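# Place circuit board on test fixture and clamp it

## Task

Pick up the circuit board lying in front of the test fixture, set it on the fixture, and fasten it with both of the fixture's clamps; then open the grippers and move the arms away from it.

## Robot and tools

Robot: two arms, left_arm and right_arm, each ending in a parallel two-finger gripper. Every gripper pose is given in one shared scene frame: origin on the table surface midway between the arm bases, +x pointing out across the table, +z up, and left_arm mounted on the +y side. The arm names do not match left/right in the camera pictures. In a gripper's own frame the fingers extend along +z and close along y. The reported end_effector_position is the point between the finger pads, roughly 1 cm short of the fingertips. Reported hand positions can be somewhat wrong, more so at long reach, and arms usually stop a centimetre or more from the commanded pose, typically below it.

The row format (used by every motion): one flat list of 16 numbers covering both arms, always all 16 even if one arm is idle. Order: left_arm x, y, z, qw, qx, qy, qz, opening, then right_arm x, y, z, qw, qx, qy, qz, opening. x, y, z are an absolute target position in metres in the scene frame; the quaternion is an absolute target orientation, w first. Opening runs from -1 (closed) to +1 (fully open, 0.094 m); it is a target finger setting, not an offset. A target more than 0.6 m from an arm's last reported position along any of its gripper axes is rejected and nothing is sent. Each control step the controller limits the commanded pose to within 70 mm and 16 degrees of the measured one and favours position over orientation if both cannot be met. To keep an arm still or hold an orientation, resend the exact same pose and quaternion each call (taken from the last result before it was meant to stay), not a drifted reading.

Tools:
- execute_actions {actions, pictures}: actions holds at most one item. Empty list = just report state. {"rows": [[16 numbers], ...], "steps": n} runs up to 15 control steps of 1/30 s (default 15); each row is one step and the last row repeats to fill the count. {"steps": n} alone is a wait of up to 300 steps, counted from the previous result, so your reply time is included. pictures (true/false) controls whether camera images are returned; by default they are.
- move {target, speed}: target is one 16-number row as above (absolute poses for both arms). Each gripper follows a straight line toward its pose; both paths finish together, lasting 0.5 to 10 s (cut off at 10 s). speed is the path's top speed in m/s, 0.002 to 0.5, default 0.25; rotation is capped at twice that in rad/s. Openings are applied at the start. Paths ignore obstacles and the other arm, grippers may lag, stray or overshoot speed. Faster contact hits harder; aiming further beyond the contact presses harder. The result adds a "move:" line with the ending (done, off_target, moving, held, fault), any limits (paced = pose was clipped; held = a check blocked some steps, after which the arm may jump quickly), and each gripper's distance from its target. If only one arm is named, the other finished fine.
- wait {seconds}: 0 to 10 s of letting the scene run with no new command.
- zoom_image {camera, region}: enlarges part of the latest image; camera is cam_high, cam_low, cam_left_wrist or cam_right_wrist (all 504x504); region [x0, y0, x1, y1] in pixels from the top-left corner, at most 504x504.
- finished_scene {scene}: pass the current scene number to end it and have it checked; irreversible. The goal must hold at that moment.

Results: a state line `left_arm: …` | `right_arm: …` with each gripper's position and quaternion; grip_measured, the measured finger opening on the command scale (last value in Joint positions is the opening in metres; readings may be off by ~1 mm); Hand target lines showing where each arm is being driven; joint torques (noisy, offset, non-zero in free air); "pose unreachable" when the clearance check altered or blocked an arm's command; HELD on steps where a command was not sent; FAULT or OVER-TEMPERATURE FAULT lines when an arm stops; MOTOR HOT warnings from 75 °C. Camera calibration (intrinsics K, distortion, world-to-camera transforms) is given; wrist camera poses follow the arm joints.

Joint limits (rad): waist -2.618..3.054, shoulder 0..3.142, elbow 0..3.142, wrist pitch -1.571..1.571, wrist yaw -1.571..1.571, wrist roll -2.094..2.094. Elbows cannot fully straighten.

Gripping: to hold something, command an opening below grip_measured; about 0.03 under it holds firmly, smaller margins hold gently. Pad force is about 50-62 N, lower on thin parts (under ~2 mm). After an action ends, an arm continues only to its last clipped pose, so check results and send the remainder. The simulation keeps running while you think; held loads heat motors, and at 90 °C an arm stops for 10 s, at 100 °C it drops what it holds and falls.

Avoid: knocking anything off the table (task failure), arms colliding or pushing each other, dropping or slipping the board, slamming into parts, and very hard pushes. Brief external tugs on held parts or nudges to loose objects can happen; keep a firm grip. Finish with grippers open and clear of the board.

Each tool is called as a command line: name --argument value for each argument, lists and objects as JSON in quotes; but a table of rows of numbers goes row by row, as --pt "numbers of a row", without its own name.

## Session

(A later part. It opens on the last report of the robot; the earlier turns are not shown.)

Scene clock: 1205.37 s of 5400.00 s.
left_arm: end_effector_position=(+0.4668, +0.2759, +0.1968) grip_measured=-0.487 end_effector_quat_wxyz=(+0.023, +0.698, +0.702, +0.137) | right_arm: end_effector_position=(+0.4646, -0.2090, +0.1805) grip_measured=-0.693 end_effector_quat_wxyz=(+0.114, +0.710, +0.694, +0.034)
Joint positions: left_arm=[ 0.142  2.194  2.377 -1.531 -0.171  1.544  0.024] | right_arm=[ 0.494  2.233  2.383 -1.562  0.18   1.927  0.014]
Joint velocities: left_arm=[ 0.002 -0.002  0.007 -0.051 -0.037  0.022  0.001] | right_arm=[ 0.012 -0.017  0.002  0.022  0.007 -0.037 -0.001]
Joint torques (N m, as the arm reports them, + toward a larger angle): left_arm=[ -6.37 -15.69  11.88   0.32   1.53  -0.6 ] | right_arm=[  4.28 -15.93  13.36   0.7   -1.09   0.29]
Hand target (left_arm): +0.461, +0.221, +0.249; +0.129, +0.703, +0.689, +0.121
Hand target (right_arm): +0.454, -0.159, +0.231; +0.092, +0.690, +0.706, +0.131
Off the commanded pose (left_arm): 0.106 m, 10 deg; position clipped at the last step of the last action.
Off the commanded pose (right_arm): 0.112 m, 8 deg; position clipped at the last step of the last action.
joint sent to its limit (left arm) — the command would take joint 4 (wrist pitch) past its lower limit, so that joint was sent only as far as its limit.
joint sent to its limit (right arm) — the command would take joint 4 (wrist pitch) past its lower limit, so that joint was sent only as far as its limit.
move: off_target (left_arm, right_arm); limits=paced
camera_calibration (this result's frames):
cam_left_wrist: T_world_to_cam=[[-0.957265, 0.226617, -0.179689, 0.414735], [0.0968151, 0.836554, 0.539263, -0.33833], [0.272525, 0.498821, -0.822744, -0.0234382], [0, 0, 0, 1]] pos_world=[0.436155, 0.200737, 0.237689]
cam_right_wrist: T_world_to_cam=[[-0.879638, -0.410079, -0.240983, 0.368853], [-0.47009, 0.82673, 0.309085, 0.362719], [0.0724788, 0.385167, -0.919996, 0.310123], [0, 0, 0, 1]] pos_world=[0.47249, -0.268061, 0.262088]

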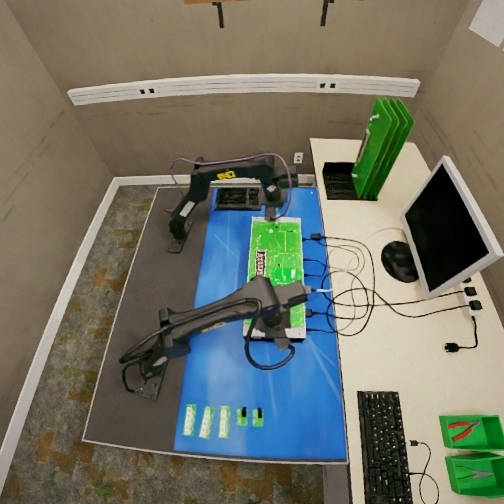

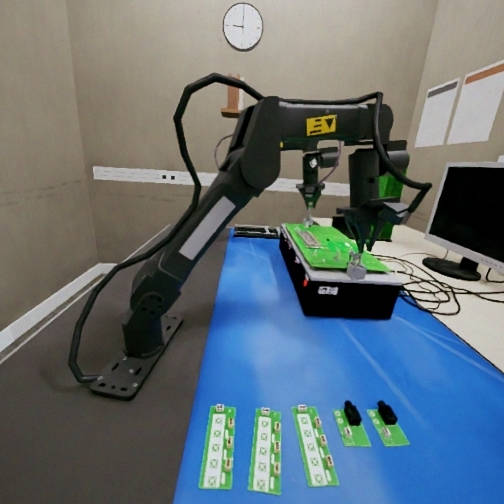

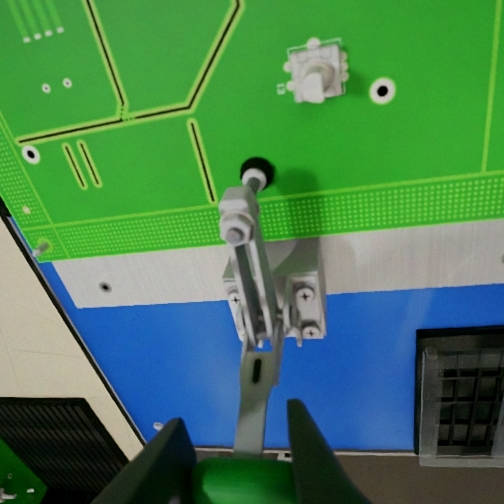

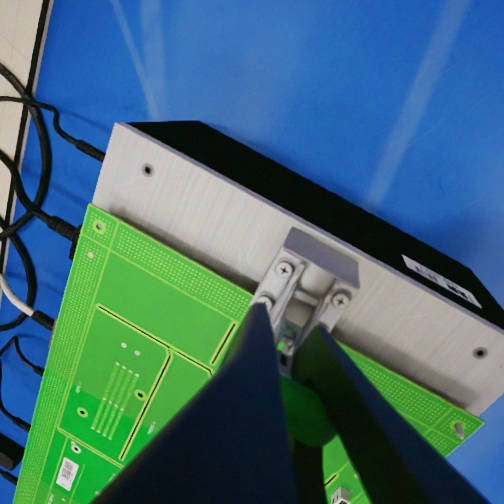

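move --target '[0.462,0.17,0.24,0.05,0.70,0.70,0.13,-0.7,0.458,-0.225,0.185,0.05,0.705,0.705,0.05,0.4]' --speed 0.04

move --target '[0.462,0.17,0.22,0.05,0.70,0.70,0.13,-0.7,0.462,-0.228,0.172,0.08,0.70,0.70,0.08,0.4]' --speed 0.03

Scene clock: 1213.17 s of 5400.00 s.
left_arm: end_effector_position=(+0.4669, +0.2739, +0.1950) grip_measured=-0.487 end_effector_quat_wxyz=(-0.042, +0.689, +0.696, +0.198) | right_arm: end_effector_position=(+0.4624, -0.2217, +0.1793) grip_measured=+0.398 end_effector_quat_wxyz=(+0.058, +0.705, +0.704, +0.056)
Joint positions: left_arm=[ 0.064  2.216  2.375 -1.544 -0.365  1.476  0.024] | right_arm=[ 0.417  2.212  2.356 -1.56   0.046  1.84   0.066]
Joint velocities: left_arm=[-0.007 -0.007  0.007  0.022 -0.095  0.007 -0.001] | right_arm=[-0.007 -0.007 -0.017 -0.007 -0.022 -0.007 -0.001]
Joint torques (N m, as the arm reports them, + toward a larger angle): left_arm=[ -9.39 -14.56  10.07   0.38   1.84  -0.63] | right_arm=[ -0.55 -13.06   4.69   0.7   -0.05  -0.08]
Hand target (left_arm): +0.460, +0.200, +0.227; +0.069, +0.706, +0.688, +0.153
Hand target (right_arm): +0.458, -0.225, +0.184; +0.055, +0.705, +0.705, +0.058
Off the commanded pose (left_arm): 0.113 m, 13 deg; position clipped at the last step of the last action.
Off the commanded pose (right_arm): 0.008 m, 1 deg.
joint sent to its limit (left arm) — the command would take joint 4 (wrist pitch) past its lower limit, so that joint was sent only as far as its limit.
joint sent to its limit (right arm) — the command would take joint 4 (wrist pitch) past its lower limit, so that joint was sent only as far as its limit.
After step 90, 1.70 s passed at rest.
move: off_target (left_arm); limits=paced
camera_calibration (this result's frames):
cam_left_wrist: T_world_to_cam=[[-0.964061, 0.228855, -0.134954, 0.408789], [0.0783672, 0.7303, 0.678616, -0.325182], [0.253862, 0.643651, -0.721988, -0.0745236], [0, 0, 0, 1]] pos_world=[0.438499, 0.191894, 0.222036]
cam_right_wrist: T_world_to_cam=[[-0.879944, -0.409502, -0.240844, 0.361624], [-0.474854, 0.77366, 0.419481, 0.343138], [0.014553, 0.483485, -0.875232, 0.354656], [0, 0, 0, 1]] pos_world=[0.475988, -0.288857, 0.253561]

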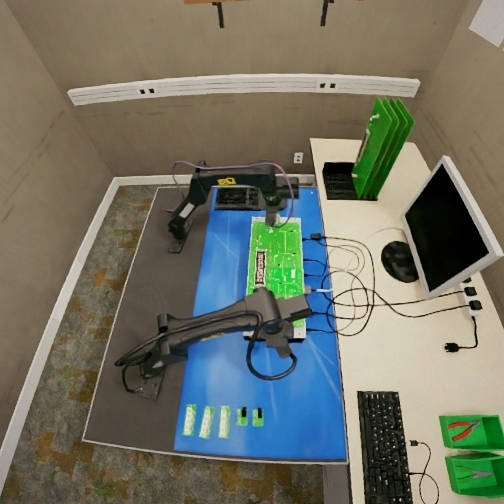

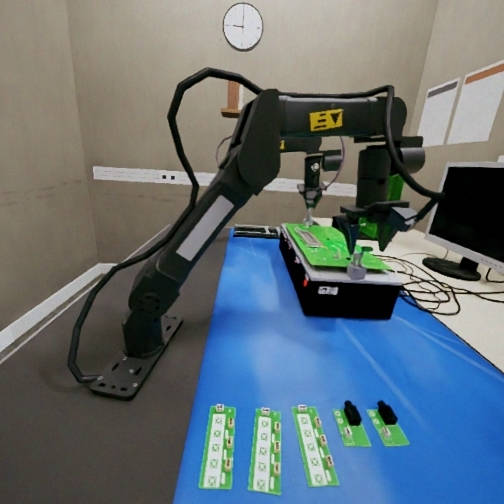

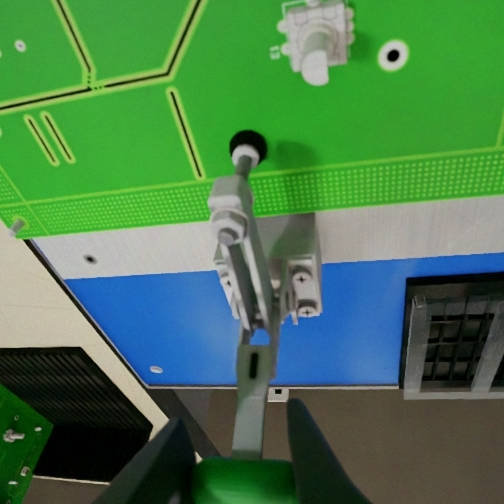

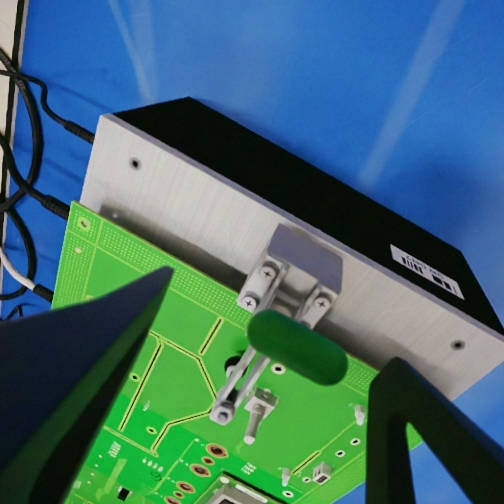

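Scene clock: 1217.23 s of 5400.00 s.
left_arm: end_effector_position=(+0.4653, +0.2646, +0.1943) grip_measured=-0.487 end_effector_quat_wxyz=(-0.058, +0.684, +0.695, +0.214) | right_arm: end_effector_position=(+0.4637, -0.2213, +0.1666) grip_measured=+0.398 end_effector_quat_wxyz=(+0.071, +0.703, +0.703, +0.079)
Joint positions: left_arm=[ 0.024  2.223  2.372 -1.555 -0.419  1.432  0.024] | right_arm=[ 0.417  2.112  2.131 -1.381  0.046  1.837  0.066]
Joint velocities: left_arm=[-0.022  0.022  0.007  0.066 -0.007 -0.022  0.001] | right_arm=[-0.007 -0.017 -0.017  0.037 -0.022  0.081  0.   ]
Joint torques (N m, as the arm reports them, + toward a larger angle): left_arm=[ -9.38 -14.01   9.86   0.4    2.25  -0.6 ] | right_arm=[ -0.65 -12.66   4.82   0.78   0.16  -0.08]
Hand target (left_arm): +0.459, +0.184, +0.219; +0.063, +0.707, +0.688, +0.151
Hand target (right_arm): +0.462, -0.228, +0.172; +0.080, +0.703, +0.702, +0.080
Off the commanded pose (left_arm): 0.098 m, 16 deg; position clipped at the last step of the last action.
Off the commanded pose (right_arm): 0.009 m, 1 deg.
joint sent to its limit (left arm) — the command would take joint 4 (wrist pitch) past its lower limit, so that joint was sent only as far as its limit.
move: off_target (left_arm); limits=paced
camera_calibration (this result's frames):
cam_left_wrist: T_world_to_cam=[[-0.96582, 0.226287, -0.126438, 0.409175], [0.0706765, 0.699178, 0.711446, -0.312376], [0.249393, 0.678192, -0.691273, -0.0817565], [0, 0, 0, 1]] pos_world=[0.437657, 0.181262, 0.217458]
cam_right_wrist: T_world_to_cam=[[-0.864696, -0.408374, -0.292456, 0.361658], [-0.498832, 0.766413, 0.404695, 0.360785], [0.0588752, 0.495825, -0.866424, 0.324059], [0, 0, 0, 1]] pos_world=[0.473617, -0.289495, 0.240534]

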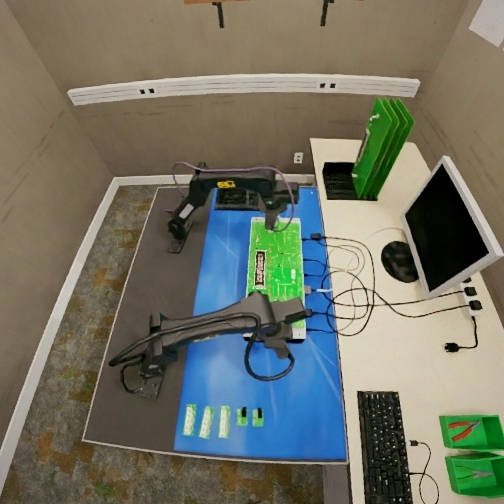

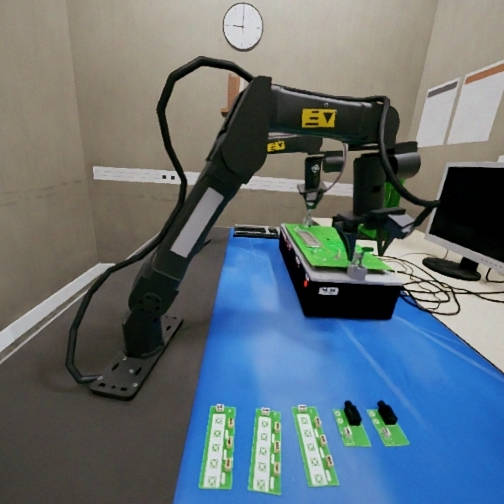

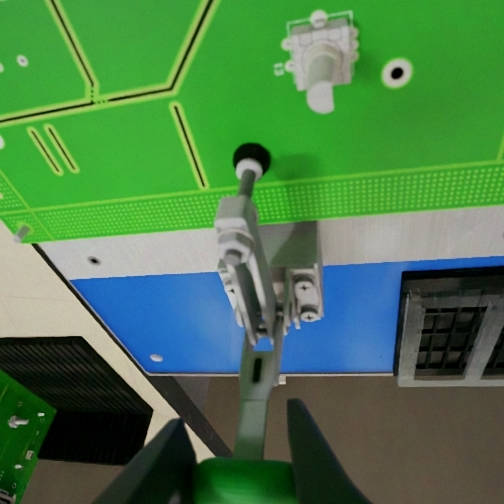

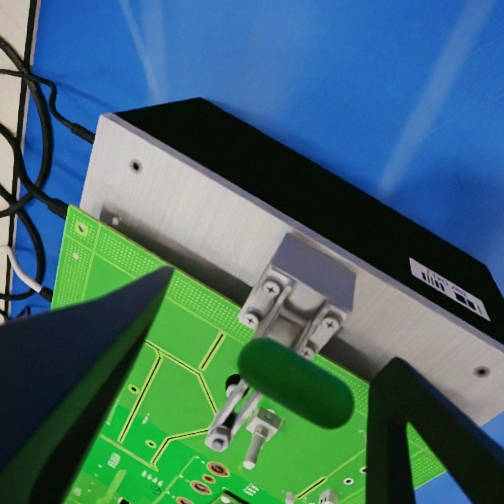

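move --target '[0.462,0.17,0.22,0.05,0.70,0.70,0.13,-0.7,0.462,-0.228,0.172,0.08,0.70,0.70,0.08,-0.7]' --speed 0.03

move --target '[0.462,0.14,0.21,0.05,0.70,0.70,0.13,-0.7,0.462,-0.13,0.25,0.08,0.70,0.70,0.08,-0.7]' --speed 0.03

Scene clock: 1225.47 s of 5400.00 s.
left_arm: end_effector_position=(+0.4654, +0.2647, +0.1939) grip_measured=-0.487 end_effector_quat_wxyz=(-0.063, +0.684, +0.693, +0.219) | right_arm: end_effector_position=(+0.4636, -0.2211, +0.1666) grip_measured=-0.525 end_effector_quat_wxyz=(+0.071, +0.703, +0.704, +0.079)
Joint positions: left_arm=[ 0.019  2.225  2.37  -1.555 -0.433  1.429  0.024] | right_arm=[ 0.417  2.112  2.131 -1.381  0.045  1.836  0.022]
Joint velocities: left_arm=[ 0.007  0.017 -0.012  0.022 -0.007 -0.081 -0.   ] | right_arm=[ 0.002 -0.012 -0.007  0.051 -0.007  0.007  0.001]
Joint torques (N m, as the arm reports them, + toward a larger angle): left_arm=[ -9.37 -14.16   9.91   0.38   2.22  -0.56] | right_arm=[ -0.62 -12.57   5.09   0.87   0.18  -0.06]
Hand target (left_arm): +0.459, +0.184, +0.219; +0.059, +0.707, +0.687, +0.156
Hand target (right_arm): +0.462, -0.228, +0.172; +0.080, +0.703, +0.702, +0.080
Off the commanded pose (left_arm): 0.098 m, 17 deg; position and orientation clipped at the last step of the last action.
Off the commanded pose (right_arm): 0.009 m, 1 deg.
joint sent to its limit (left arm) — the command would take joint 4 (wrist pitch) past its lower limit, so that joint was sent only as far as its limit.
After step 90, 0.40 s passed at rest.
move: off_target (left_arm); limits=paced
camera_calibration (this result's frames):
cam_left_wrist: T_world_to_cam=[[-0.965935, 0.227917, -0.122568, 0.408023], [0.0710707, 0.689055, 0.721216, -0.311574], [0.248834, 0.687936, -0.681781, -0.0862709], [0, 0, 0, 1]] pos_world=[0.437734, 0.181045, 0.215905]
cam_right_wrist: T_world_to_cam=[[-0.864226, -0.409301, -0.29255, 0.361283], [-0.499754, 0.765397, 0.405479, 0.360684], [0.0579542, 0.496629, -0.866026, 0.324495], [0, 0, 0, 1]] pos_world=[0.473677, -0.289346, 0.240465]

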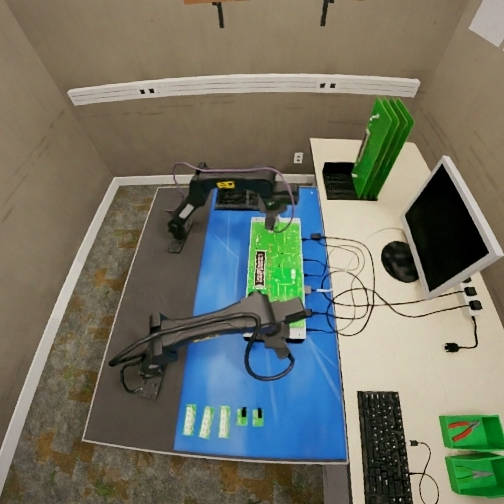

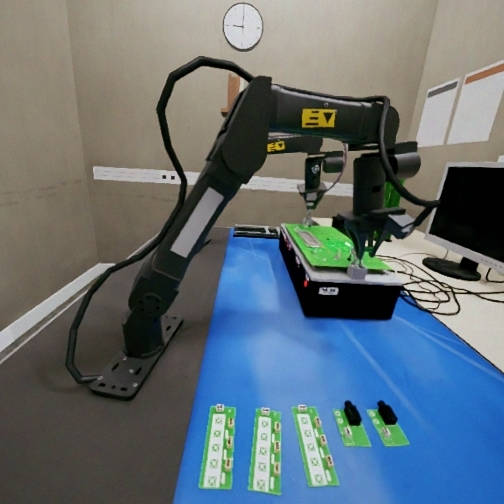

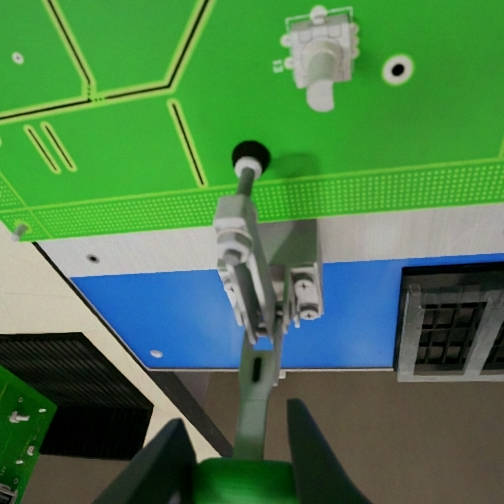

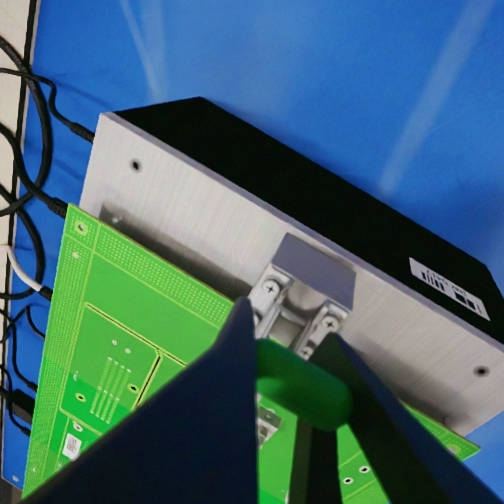

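Scene clock: 1230.53 s of 5400.00 s.
left_arm: end_effector_position=(+0.4662, +0.2638, +0.1941) grip_measured=-0.487 end_effector_quat_wxyz=(-0.073, +0.678, +0.694, +0.233) | right_arm: end_effector_position=(+0.4664, -0.2002, +0.1798) grip_measured=-0.521 end_effector_quat_wxyz=(+0.122, +0.701, +0.702, +0.035)
Joint positions: left_arm=[ 0.004  2.23   2.368 -1.555 -0.471  1.406  0.024] | right_arm=[ 0.517  2.249  2.405 -1.562  0.195  1.925  0.022]
Joint velocities: left_arm=[-0.017 -0.022 -0.012 -0.066  0.022  0.007  0.   ] | right_arm=[-0.002 -0.007 -0.002 -0.066 -0.022 -0.037  0.001]
Joint torques (N m, as the arm reports them, + toward a larger angle): left_arm=[-10.22 -12.39   9.65   0.38   2.28  -0.65] | right_arm=[  4.4  -15.12  14.88   0.72  -0.89   0.5 ]
Hand target (left_arm): +0.460, +0.179, +0.207; +0.039, +0.705, +0.690, +0.161
Hand target (right_arm): +0.458, -0.150, +0.232; +0.105, +0.690, +0.704, +0.135
Off the commanded pose (left_arm): 0.125 m, 19 deg; position and orientation clipped at the last step of the last action.
Off the commanded pose (right_arm): 0.099 m, 7 deg; position clipped at the last step of the last action.
joint sent to its limit (left arm) — the command would take joint 4 (wrist pitch) past its lower limit, so that joint was sent only as far as its limit.
joint sent to its limit (right arm) — the command would take joint 4 (wrist pitch) past its lower limit, so that joint was sent only as far as its limit.
move: off_target (left_arm, right_arm); limits=paced
camera_calibration (this result's frames):
cam_left_wrist: T_world_to_cam=[[-0.967367, 0.221019, -0.123902, 0.411772], [0.0567714, 0.665629, 0.74412, -0.302692], [0.246938, 0.712803, -0.656455, -0.0962541], [0, 0, 0, 1]] pos_world=[0.439288, 0.179082, 0.213072]
cam_right_wrist: T_world_to_cam=[[-0.867823, -0.432614, -0.244394, 0.364428], [-0.491443, 0.819856, 0.293803, 0.367825], [0.0732642, 0.375074, -0.924095, 0.304346], [0, 0, 0, 1]] pos_world=[0.474726, -0.258059, 0.262241]

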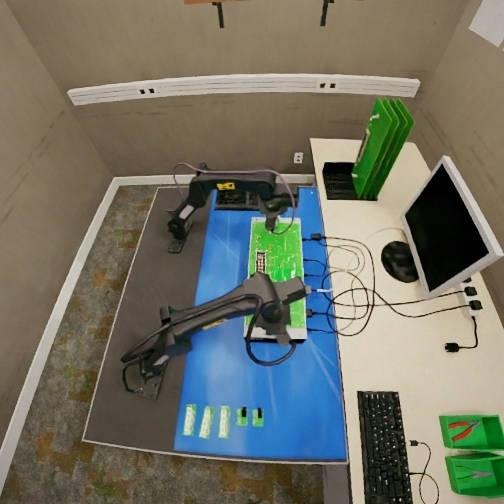

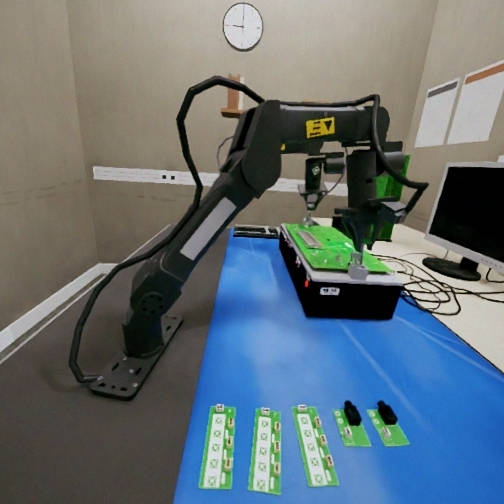

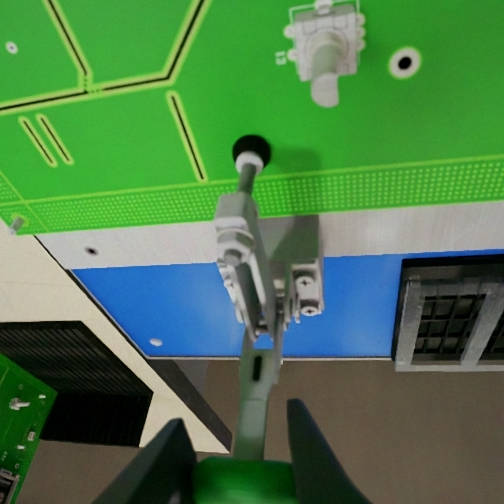

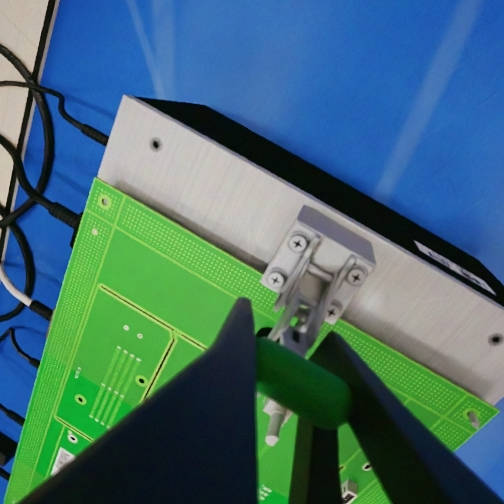

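move --target '[0.466,0.26,0.2,-0.05,0.69,0.69,0.2,-0.7,0.462,-0.09,0.21,0.12,0.69,0.69,0.1,-0.7]' --speed 0.03

move --target '[0.466,0.262,0.2,-0.05,0.69,0.69,0.2,0.4,0.462,-0.07,0.19,0.14,0.69,0.69,0.1,-0.7]' --speed 0.03

Scene clock: 1239.50 s of 5400.00 s.
left_arm: end_effector_position=(+0.4675, +0.2734, +0.1917) grip_measured=-0.487 end_effector_quat_wxyz=(-0.077, +0.687, +0.686, +0.227) | right_arm: end_effector_position=(+0.4789, -0.1874, +0.1787) grip_measured=-0.521 end_effector_quat_wxyz=(+0.182, +0.703, +0.687, +0.027)
Joint positions: left_arm=[ 0.03   2.232  2.365 -1.547 -0.459  1.457  0.024] | right_arm=[ 0.58   2.313  2.483 -1.562  0.326  2.     0.022]
Joint velocities: left_arm=[-0.012  0.002  0.007  0.007 -0.051 -0.066 -0.001] | right_arm=[-0.002  0.002  0.007  0.081 -0.081 -0.022 -0.   ]
Joint torques (N m, as the arm reports them, + toward a larger angle): left_arm=[ -0.46 -11.89   7.32   0.29   0.47  -0.06] | right_arm=[  6.26 -12.25  13.84   0.75  -1.34   0.67]
Hand target (left_arm): +0.466, +0.260, +0.200; -0.043, +0.693, +0.689, +0.209
Hand target (right_arm): +0.461, -0.114, +0.204; +0.125, +0.692, +0.702, +0.113
Off the commanded pose (left_arm): 0.016 m, 4 deg.
Off the commanded pose (right_arm): 0.104 m, 11 deg; position clipped at the last step of the last action.
joint sent to its limit (left arm) — the command would take joint 4 (wrist pitch) past its lower limit, so that joint was sent only as far as its limit.
joint sent to its limit (right arm) — the command would take joint 4 (wrist pitch) past its lower limit, so that joint was sent only as far as its limit.
After step 90, 1.93 s passed at rest.
move: off_target (left_arm, right_arm); limits=paced
camera_calibration (this result's frames):
cam_left_wrist: T_world_to_cam=[[-0.964748, 0.241542, -0.104491, 0.400061], [0.0860626, 0.664767, 0.742077, -0.320518], [0.248705, 0.706924, -0.662121, -0.103115], [0, 0, 0, 1]] pos_world=[0.439188, 0.189333, 0.211377]
cam_right_wrist: T_world_to_cam=[[-0.861284, -0.430583, -0.269793, 0.382366], [-0.483935, 0.856976, 0.177196, 0.388006], [0.154908, 0.283179, -0.946474, 0.245234], [0, 0, 0, 1]] pos_world=[0.479106, -0.237317, 0.266514]

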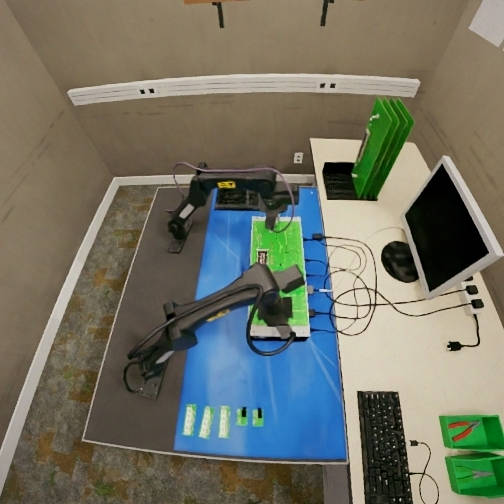

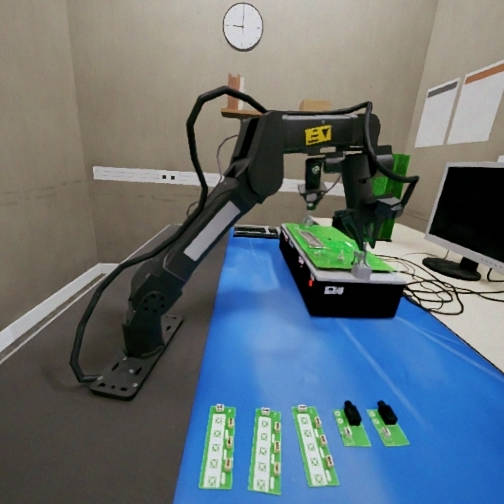

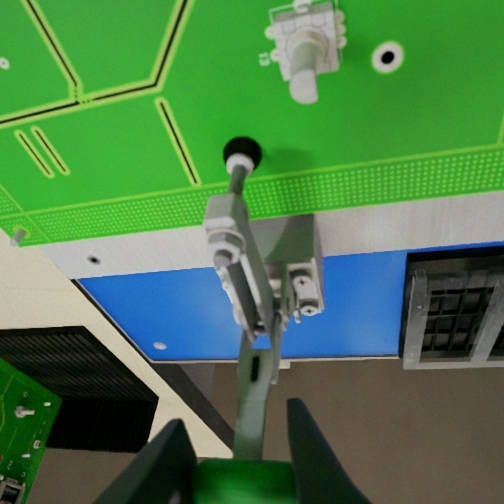

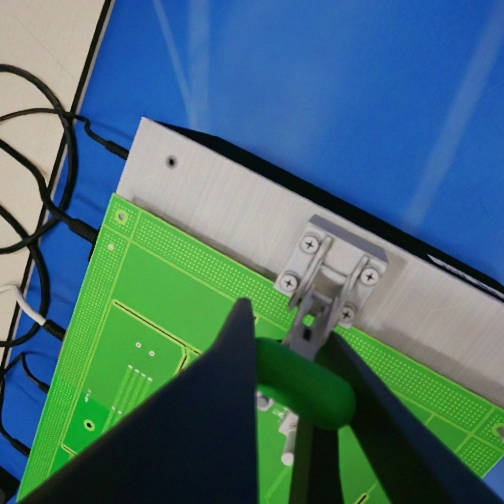

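Scene clock: 1243.70 s of 5400.00 s.
left_arm: end_effector_position=(+0.4666, +0.2627, +0.1868) grip_measured=+0.398 end_effector_quat_wxyz=(-0.057, +0.694, +0.689, +0.201) | right_arm: end_effector_position=(+0.4793, -0.1872, +0.1776) grip_measured=-0.522 end_effector_quat_wxyz=(+0.204, +0.707, +0.677, +0.018)
Joint positions: left_arm=[ 0.03   2.232  2.365 -1.547 -0.392  1.457  0.066] | right_arm=[ 0.599  2.319  2.478 -1.562  0.379  2.035  0.022]
Joint velocities: left_arm=[-0.017  0.022 -0.012 -0.051  0.022  0.007 -0.   ] | right_arm=[-0.002  0.002 -0.007 -0.066  0.081  0.007 -0.   ]
Joint torques (N m, as the arm reports them, + toward a larger angle): left_arm=[  0.22 -11.77   7.53   0.28  -0.2    0.01] | right_arm=[  6.63 -11.84  10.2    1.13  -1.44   0.55]
Hand target (left_arm): +0.466, +0.262, +0.200; -0.043, +0.692, +0.690, +0.207
Hand target (right_arm): +0.462, -0.108, +0.187; +0.140, +0.693, +0.700, +0.099
Off the commanded pose (left_arm): 0.013 m, 1 deg.
Off the commanded pose (right_arm): 0.119 m, 12 deg; position clipped at the last step of the last action.
joint sent to its limit (left arm) — the command would take joint 4 (wrist pitch) past its lower limit, so that joint was sent only as far as its limit.
move: off_target (left_arm, right_arm); limits=paced
camera_calibration (this result's frames):
cam_left_wrist: T_world_to_cam=[[-0.963375, 0.244246, -0.11069, 0.401082], [0.10028, 0.71097, 0.696035, -0.319866], [0.248702, 0.659443, -0.709424, -0.07724], [0, 0, 0, 1]] pos_world=[0.437679, 0.180388, 0.212238]
cam_right_wrist: T_world_to_cam=[[-0.865414, -0.421994, -0.270149, 0.38609], [-0.467368, 0.874212, 0.131611, 0.391593], [0.180628, 0.240156, -0.953781, 0.225032], [0, 0, 0, 1]] pos_world=[0.476498, -0.23345, 0.267395]

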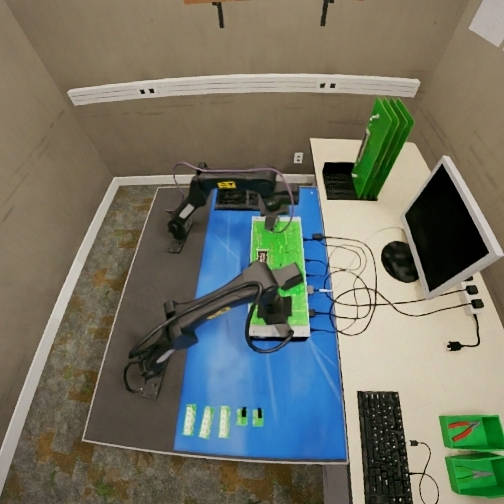

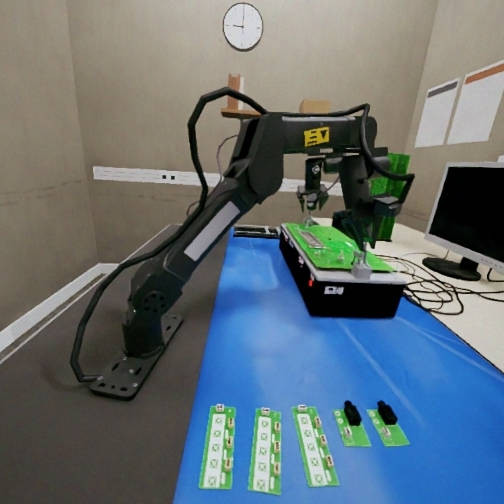

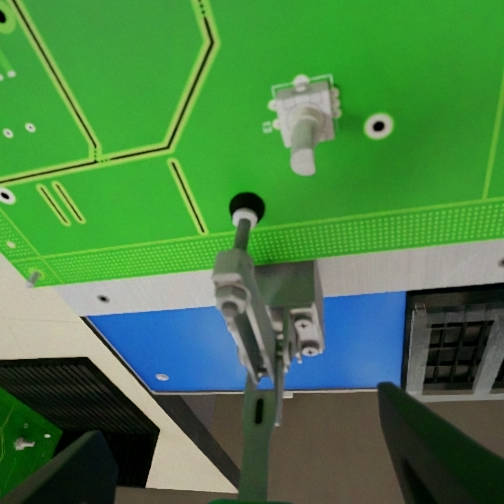

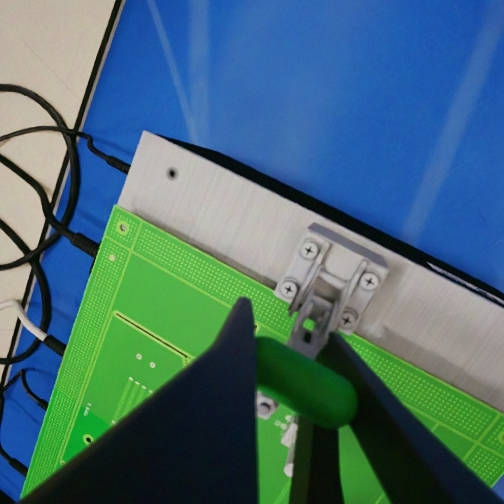

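move --target '[0.466,0.28,0.25,0,0.70,0.70,0.1,0.4,0.475,-0.195,0.19,0.15,0.70,0.69,0.05,0.4]' --speed 0.05

move --target '[0.36,0.33,0.26,0.1,0.70,0.70,0.09,0.4,0.42,-0.26,0.26,0.1,0.70,0.70,0.1,0.4]' --speed 0.1

move --target '[0.30,0.36,0.2,0.1,0.70,0.70,0.09,0.4,0.30,-0.30,0.22,0.2,0.68,0.68,0.2,-1]' --speed 0.15

move --target '[0.30,0.36,0.2,0.1,0.70,0.70,0.09,0.4,0.24,-0.22,0.15,0.45,0.545,0.545,0.45,-1]' --speed 0.15

Scene clock: 1254.80 s of 5400.00 s.
left_arm: end_effector_position=(+0.4683, +0.2794, +0.2345) grip_measured=+0.398 end_effector_quat_wxyz=(+0.057, +0.701, +0.690, +0.170) | right_arm: end_effector_position=(+0.4781, -0.1908, +0.1842) grip_measured=+0.398 end_effector_quat_wxyz=(+0.151, +0.704, +0.692, +0.046)
Joint positions: left_arm=[ 0.152  2.155  2.453 -1.547 -0.165  1.582  0.066] | right_arm=[ 0.546  2.288  2.477 -1.557  0.246  1.962  0.066]
Joint velocities: left_arm=[-0.017 -0.002  0.007 -0.007  0.037 -0.037  0.   ] | right_arm=[-0.007  0.002 -0.007  0.007  0.037  0.007 -0.001]
Joint torques (N m, as the arm reports them, + toward a larger angle): left_arm=[  0.53 -11.28   7.26   0.62   0.     0.05] | right_arm=[ -0.61 -13.52   4.61   0.82   0.12  -0.01]
Hand target (left_arm): +0.466, +0.280, +0.250; +0.072, +0.699, +0.689, +0.178
Hand target (right_arm): +0.475, -0.195, +0.190; +0.150, +0.704, +0.693, +0.049
Off the commanded pose (left_arm): 0.016 m, 10 deg.
Off the commanded pose (right_arm): 0.008 m, 1 deg.
joint sent to its limit (left arm) — the command would take joint 4 (wrist pitch) past its lower limit, so that joint was sent only as far as its limit.
After step 90, 5.47 s passed at rest.
move: off_target (left_arm)
camera_calibration (this result's frames):
cam_left_wrist: T_world_to_cam=[[-0.929934, 0.253205, -0.266666, 0.422382], [0.069659, 0.833339, 0.548355, -0.350318], [0.36107, 0.491358, -0.792588, -0.0410655], [0, 0, 0, 1]] pos_world=[0.432017, 0.205162, 0.272186]
cam_right_wrist: T_world_to_cam=[[-0.859514, -0.424511, -0.284649, 0.38469], [-0.493404, 0.834475, 0.245367, 0.377193], [0.133372, 0.351343, -0.926698, 0.271222], [0, 0, 0, 1]] pos_world=[0.480581, -0.246745, 0.268292]

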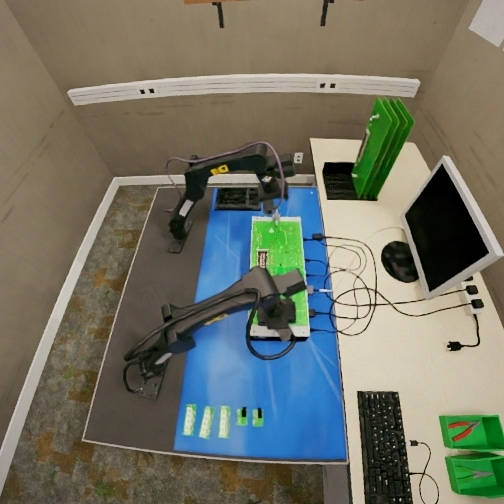

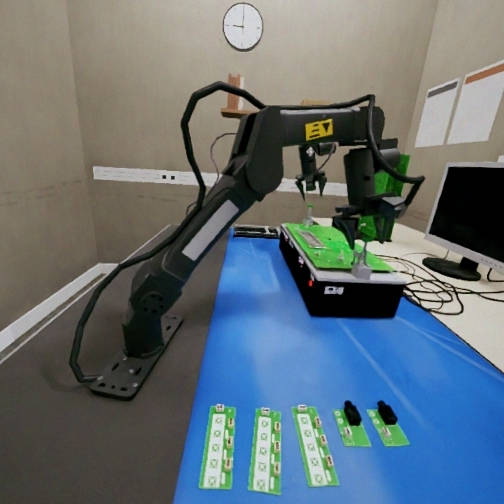

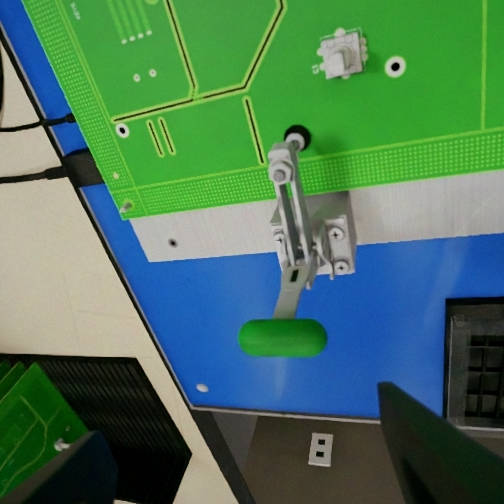

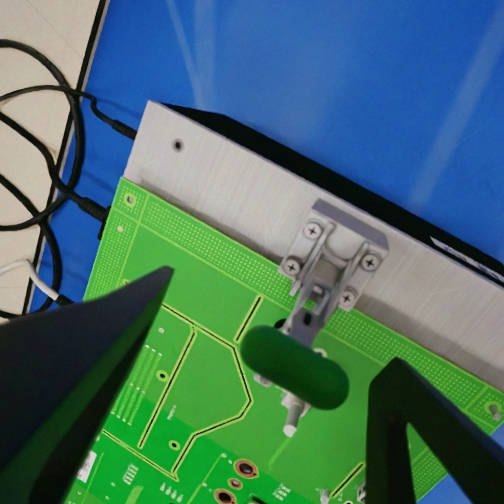

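Scene clock: 1256.50 s of 5400.00 s.
left_arm: end_effector_position=(+0.3684, +0.3317, +0.2587) grip_measured=+0.398 end_effector_quat_wxyz=(+0.103, +0.698, +0.701, +0.105) | right_arm: end_effector_position=(+0.4273, -0.2574, +0.2625) grip_measured=+0.398 end_effector_quat_wxyz=(+0.115, +0.700, +0.694, +0.120)
Joint positions: left_arm=[ 0.395  1.778  2.032 -1.536  0.057  1.77   0.066] | right_arm=[ 0.364  1.929  2.238 -1.552  0.066  1.787  0.066]
Joint velocities: left_arm=[-0.007  0.007  0.007 -0.051 -0.037  0.022 -0.   ] | right_arm=[-0.002 -0.002 -0.022  0.051 -0.11  -0.037 -0.   ]
Joint torques (N m, as the arm reports them, + toward a larger angle): left_arm=[ 0.56 -8.66  4.54  0.5   0.17  0.06] | right_arm=[ -0.4  -10.07   3.93   0.92  -0.05  -0.09]
Hand target (left_arm): +0.359, +0.329, +0.259; +0.103, +0.700, +0.700, +0.094
Hand target (right_arm): +0.420, -0.260, +0.260; +0.107, +0.699, +0.698, +0.112
Off the commanded pose (left_arm): 0.009 m, 2 deg.
Off the commanded pose (right_arm): 0.008 m, 3 deg.
joint sent to its limit (left arm) — the command would take joint 4 (wrist pitch) past its lower limit, so that joint was sent only as far as its limit.
joint sent to its limit (right arm) — the command would take joint 4 (wrist pitch) past its lower limit, so that joint was sent only as far as its limit.
move: off_target (right_arm)
camera_calibration (this result's frames):
cam_left_wrist: T_world_to_cam=[[-0.936857, 0.212901, -0.277439, 0.341338], [0.0857208, 0.908933, 0.408035, -0.394853], [0.339045, 0.358488, -0.86979, 0.0606987], [0, 0, 0, 1]] pos_world=[0.333053, 0.264464, 0.308609]
cam_right_wrist: T_world_to_cam=[[-0.827116, -0.401655, -0.393132, 0.355629], [-0.536498, 0.772682, 0.339311, 0.366378], [0.16748, 0.491564, -0.854585, 0.376541], [0, 0, 0, 1]] pos_world=[0.427644, -0.325348, 0.337279]

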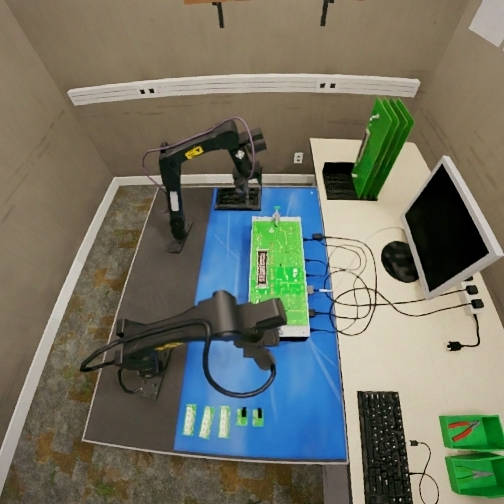

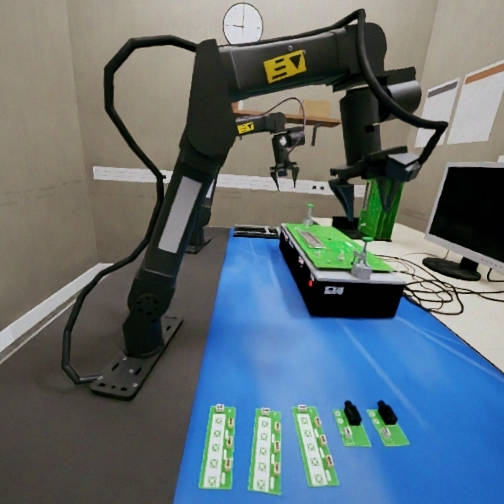

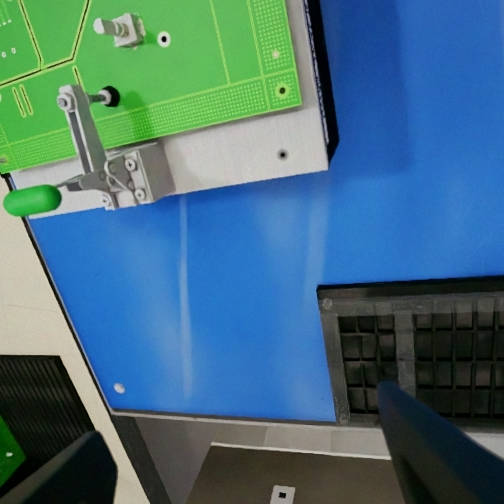

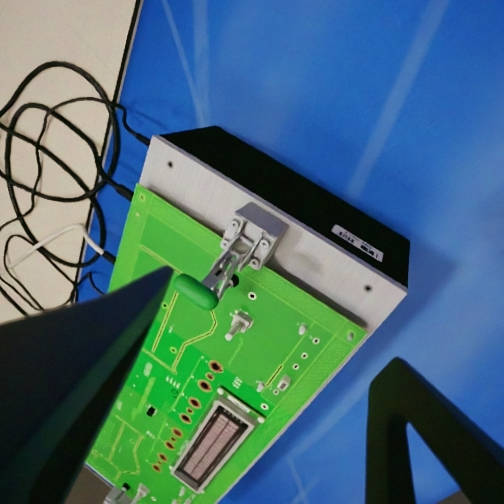

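Scene clock: 1258.03 s of 5400.00 s.
left_arm: end_effector_position=(+0.3034, +0.3610, +0.1970) grip_measured=+0.398 end_effector_quat_wxyz=(+0.093, +0.700, +0.702, +0.088) | right_arm: end_effector_position=(+0.3017, -0.2929, +0.2247) grip_measured=-0.998 end_effector_quat_wxyz=(+0.190, +0.679, +0.679, +0.207)
Joint positions: left_arm=[ 0.555  1.522  1.503 -1.315  0.099  1.929  0.066] | right_arm=[ 0.351  1.12   1.194 -1.08   0.087  1.75   0.   ]
Joint velocities: left_arm=[-0.027 -0.017  0.002  0.037 -0.051  0.007 -0.001] | right_arm=[-0.027 -0.007 -0.007 -0.081 -0.037 -0.022  0.   ]
Joint torques (N m, as the arm reports them, + toward a larger angle): left_arm=[ 0.68 -7.02  5.14  0.53  0.22  0.01] | right_arm=[-0.69 -3.54  5.16  1.4   0.21 -0.04]
Hand target (left_arm): +0.299, +0.359, +0.200; +0.100, +0.701, +0.701, +0.090
Hand target (right_arm): +0.299, -0.299, +0.221; +0.197, +0.680, +0.677, +0.200
Off the commanded pose (left_arm): 0.005 m, 1 deg.
Off the commanded pose (right_arm): 0.009 m, 1 deg.
move: done
camera_calibration (this result's frames):
cam_left_wrist: T_world_to_cam=[[-0.946091, 0.213719, -0.243385, 0.252944], [0.104503, 0.912642, 0.395175, -0.395299], [0.30658, 0.348437, -0.885777, 0.0351323], [0, 0, 0, 1]] pos_world=[0.269847, 0.294466, 0.248894]
cam_right_wrist: T_world_to_cam=[[-0.707694, -0.401809, -0.581136, 0.228706], [-0.609985, 0.762517, 0.215605, 0.386234], [0.356494, 0.507067, -0.784726, 0.314585], [0, 0, 0, 1]] pos_world=[0.285303, -0.362129, 0.296498]

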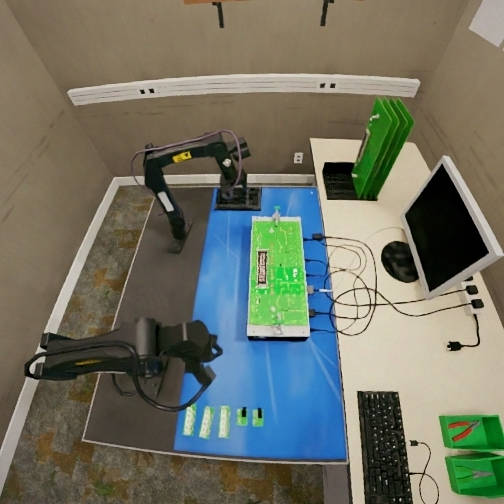

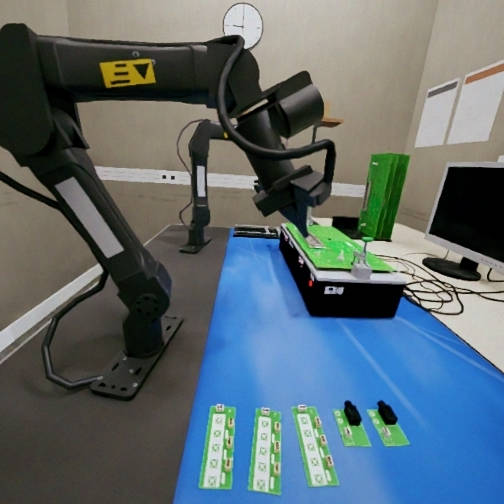

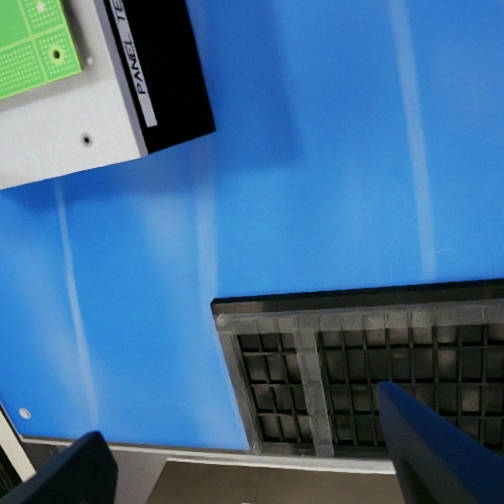

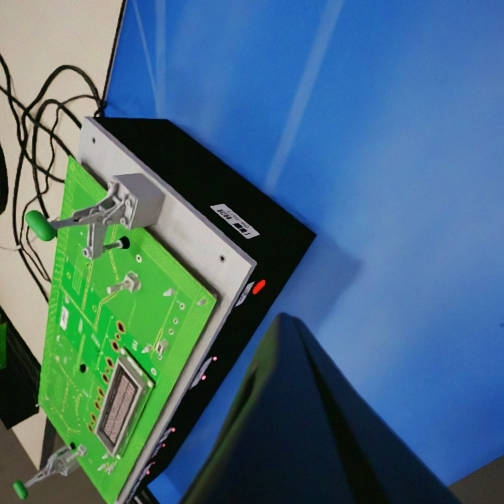

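Scene clock: 1261.43 s of 5400.00 s.
left_arm: end_effector_position=(+0.3038, +0.3610, +0.1971) grip_measured=+0.398 end_effector_quat_wxyz=(+0.093, +0.701, +0.701, +0.088) | right_arm: end_effector_position=(+0.2400, -0.2156, +0.1609) grip_measured=-0.998 end_effector_quat_wxyz=(+0.434, +0.553, +0.532, +0.473)
Joint positions: left_arm=[ 0.555  1.522  1.503 -1.314  0.099  1.931  0.066] | right_arm=[ 1.394  0.674  0.202 -0.015  1.183  2.09   0.   ]
Joint velocities: left_arm=[ 0.007 -0.002 -0.007 -0.022  0.007  0.007 -0.   ] | right_arm=[ 0.002 -0.002  0.022  0.125 -0.022 -0.022 -0.   ]
Joint torques (N m, as the arm reports them, + toward a larger angle): left_arm=[ 0.75 -6.62  5.86  0.56  0.24  0.02] | right_arm=[ 0.34  1.52  5.66  1.63  0.48 -0.05]
Hand target (left_arm): +0.300, +0.360, +0.200; +0.100, +0.701, +0.701, +0.090
Hand target (right_arm): +0.239, -0.219, +0.152; +0.448, +0.544, +0.542, +0.457
Off the commanded pose (left_arm): 0.005 m, 1 deg.
Off the commanded pose (right_arm): 0.012 m, 4 deg.
move: off_target (right_arm)
camera_calibration (this result's frames):
cam_left_wrist: T_world_to_cam=[[-0.945079, 0.216464, -0.244885, 0.252332], [0.106347, 0.912136, 0.395851, -0.395896], [0.309055, 0.348067, -0.885062, 0.0343413], [0, 0, 0, 1]] pos_world=[0.269963, 0.294538, 0.248902]
cam_right_wrist: T_world_to_cam=[[-0.0596433, -0.354145, -0.933287, 0.0904504], [-0.566196, 0.782005, -0.260556, 0.373727], [0.82211, 0.512883, -0.247157, 0.0503187], [0, 0, 0, 1]] pos_world=[0.17563, -0.286031, 0.19423]

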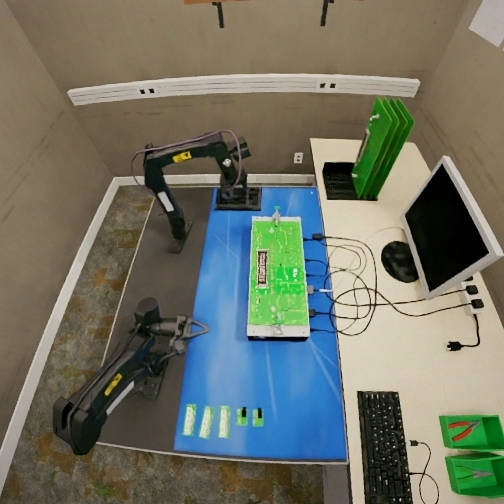

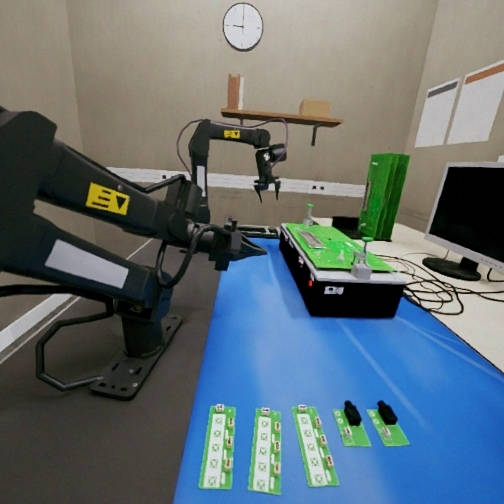

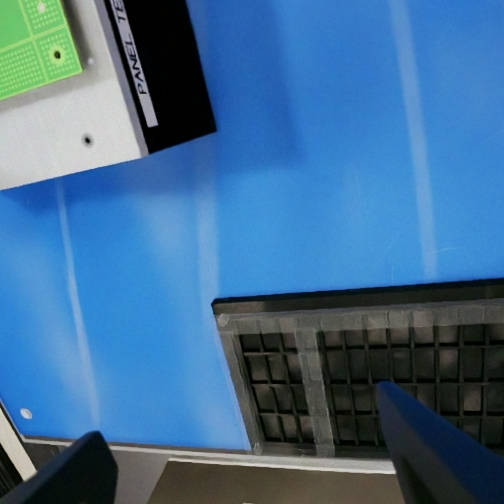

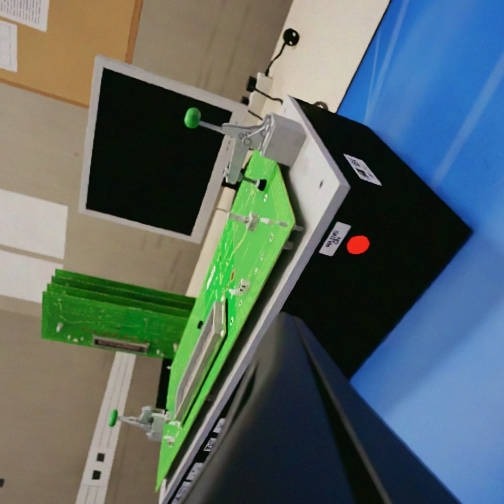

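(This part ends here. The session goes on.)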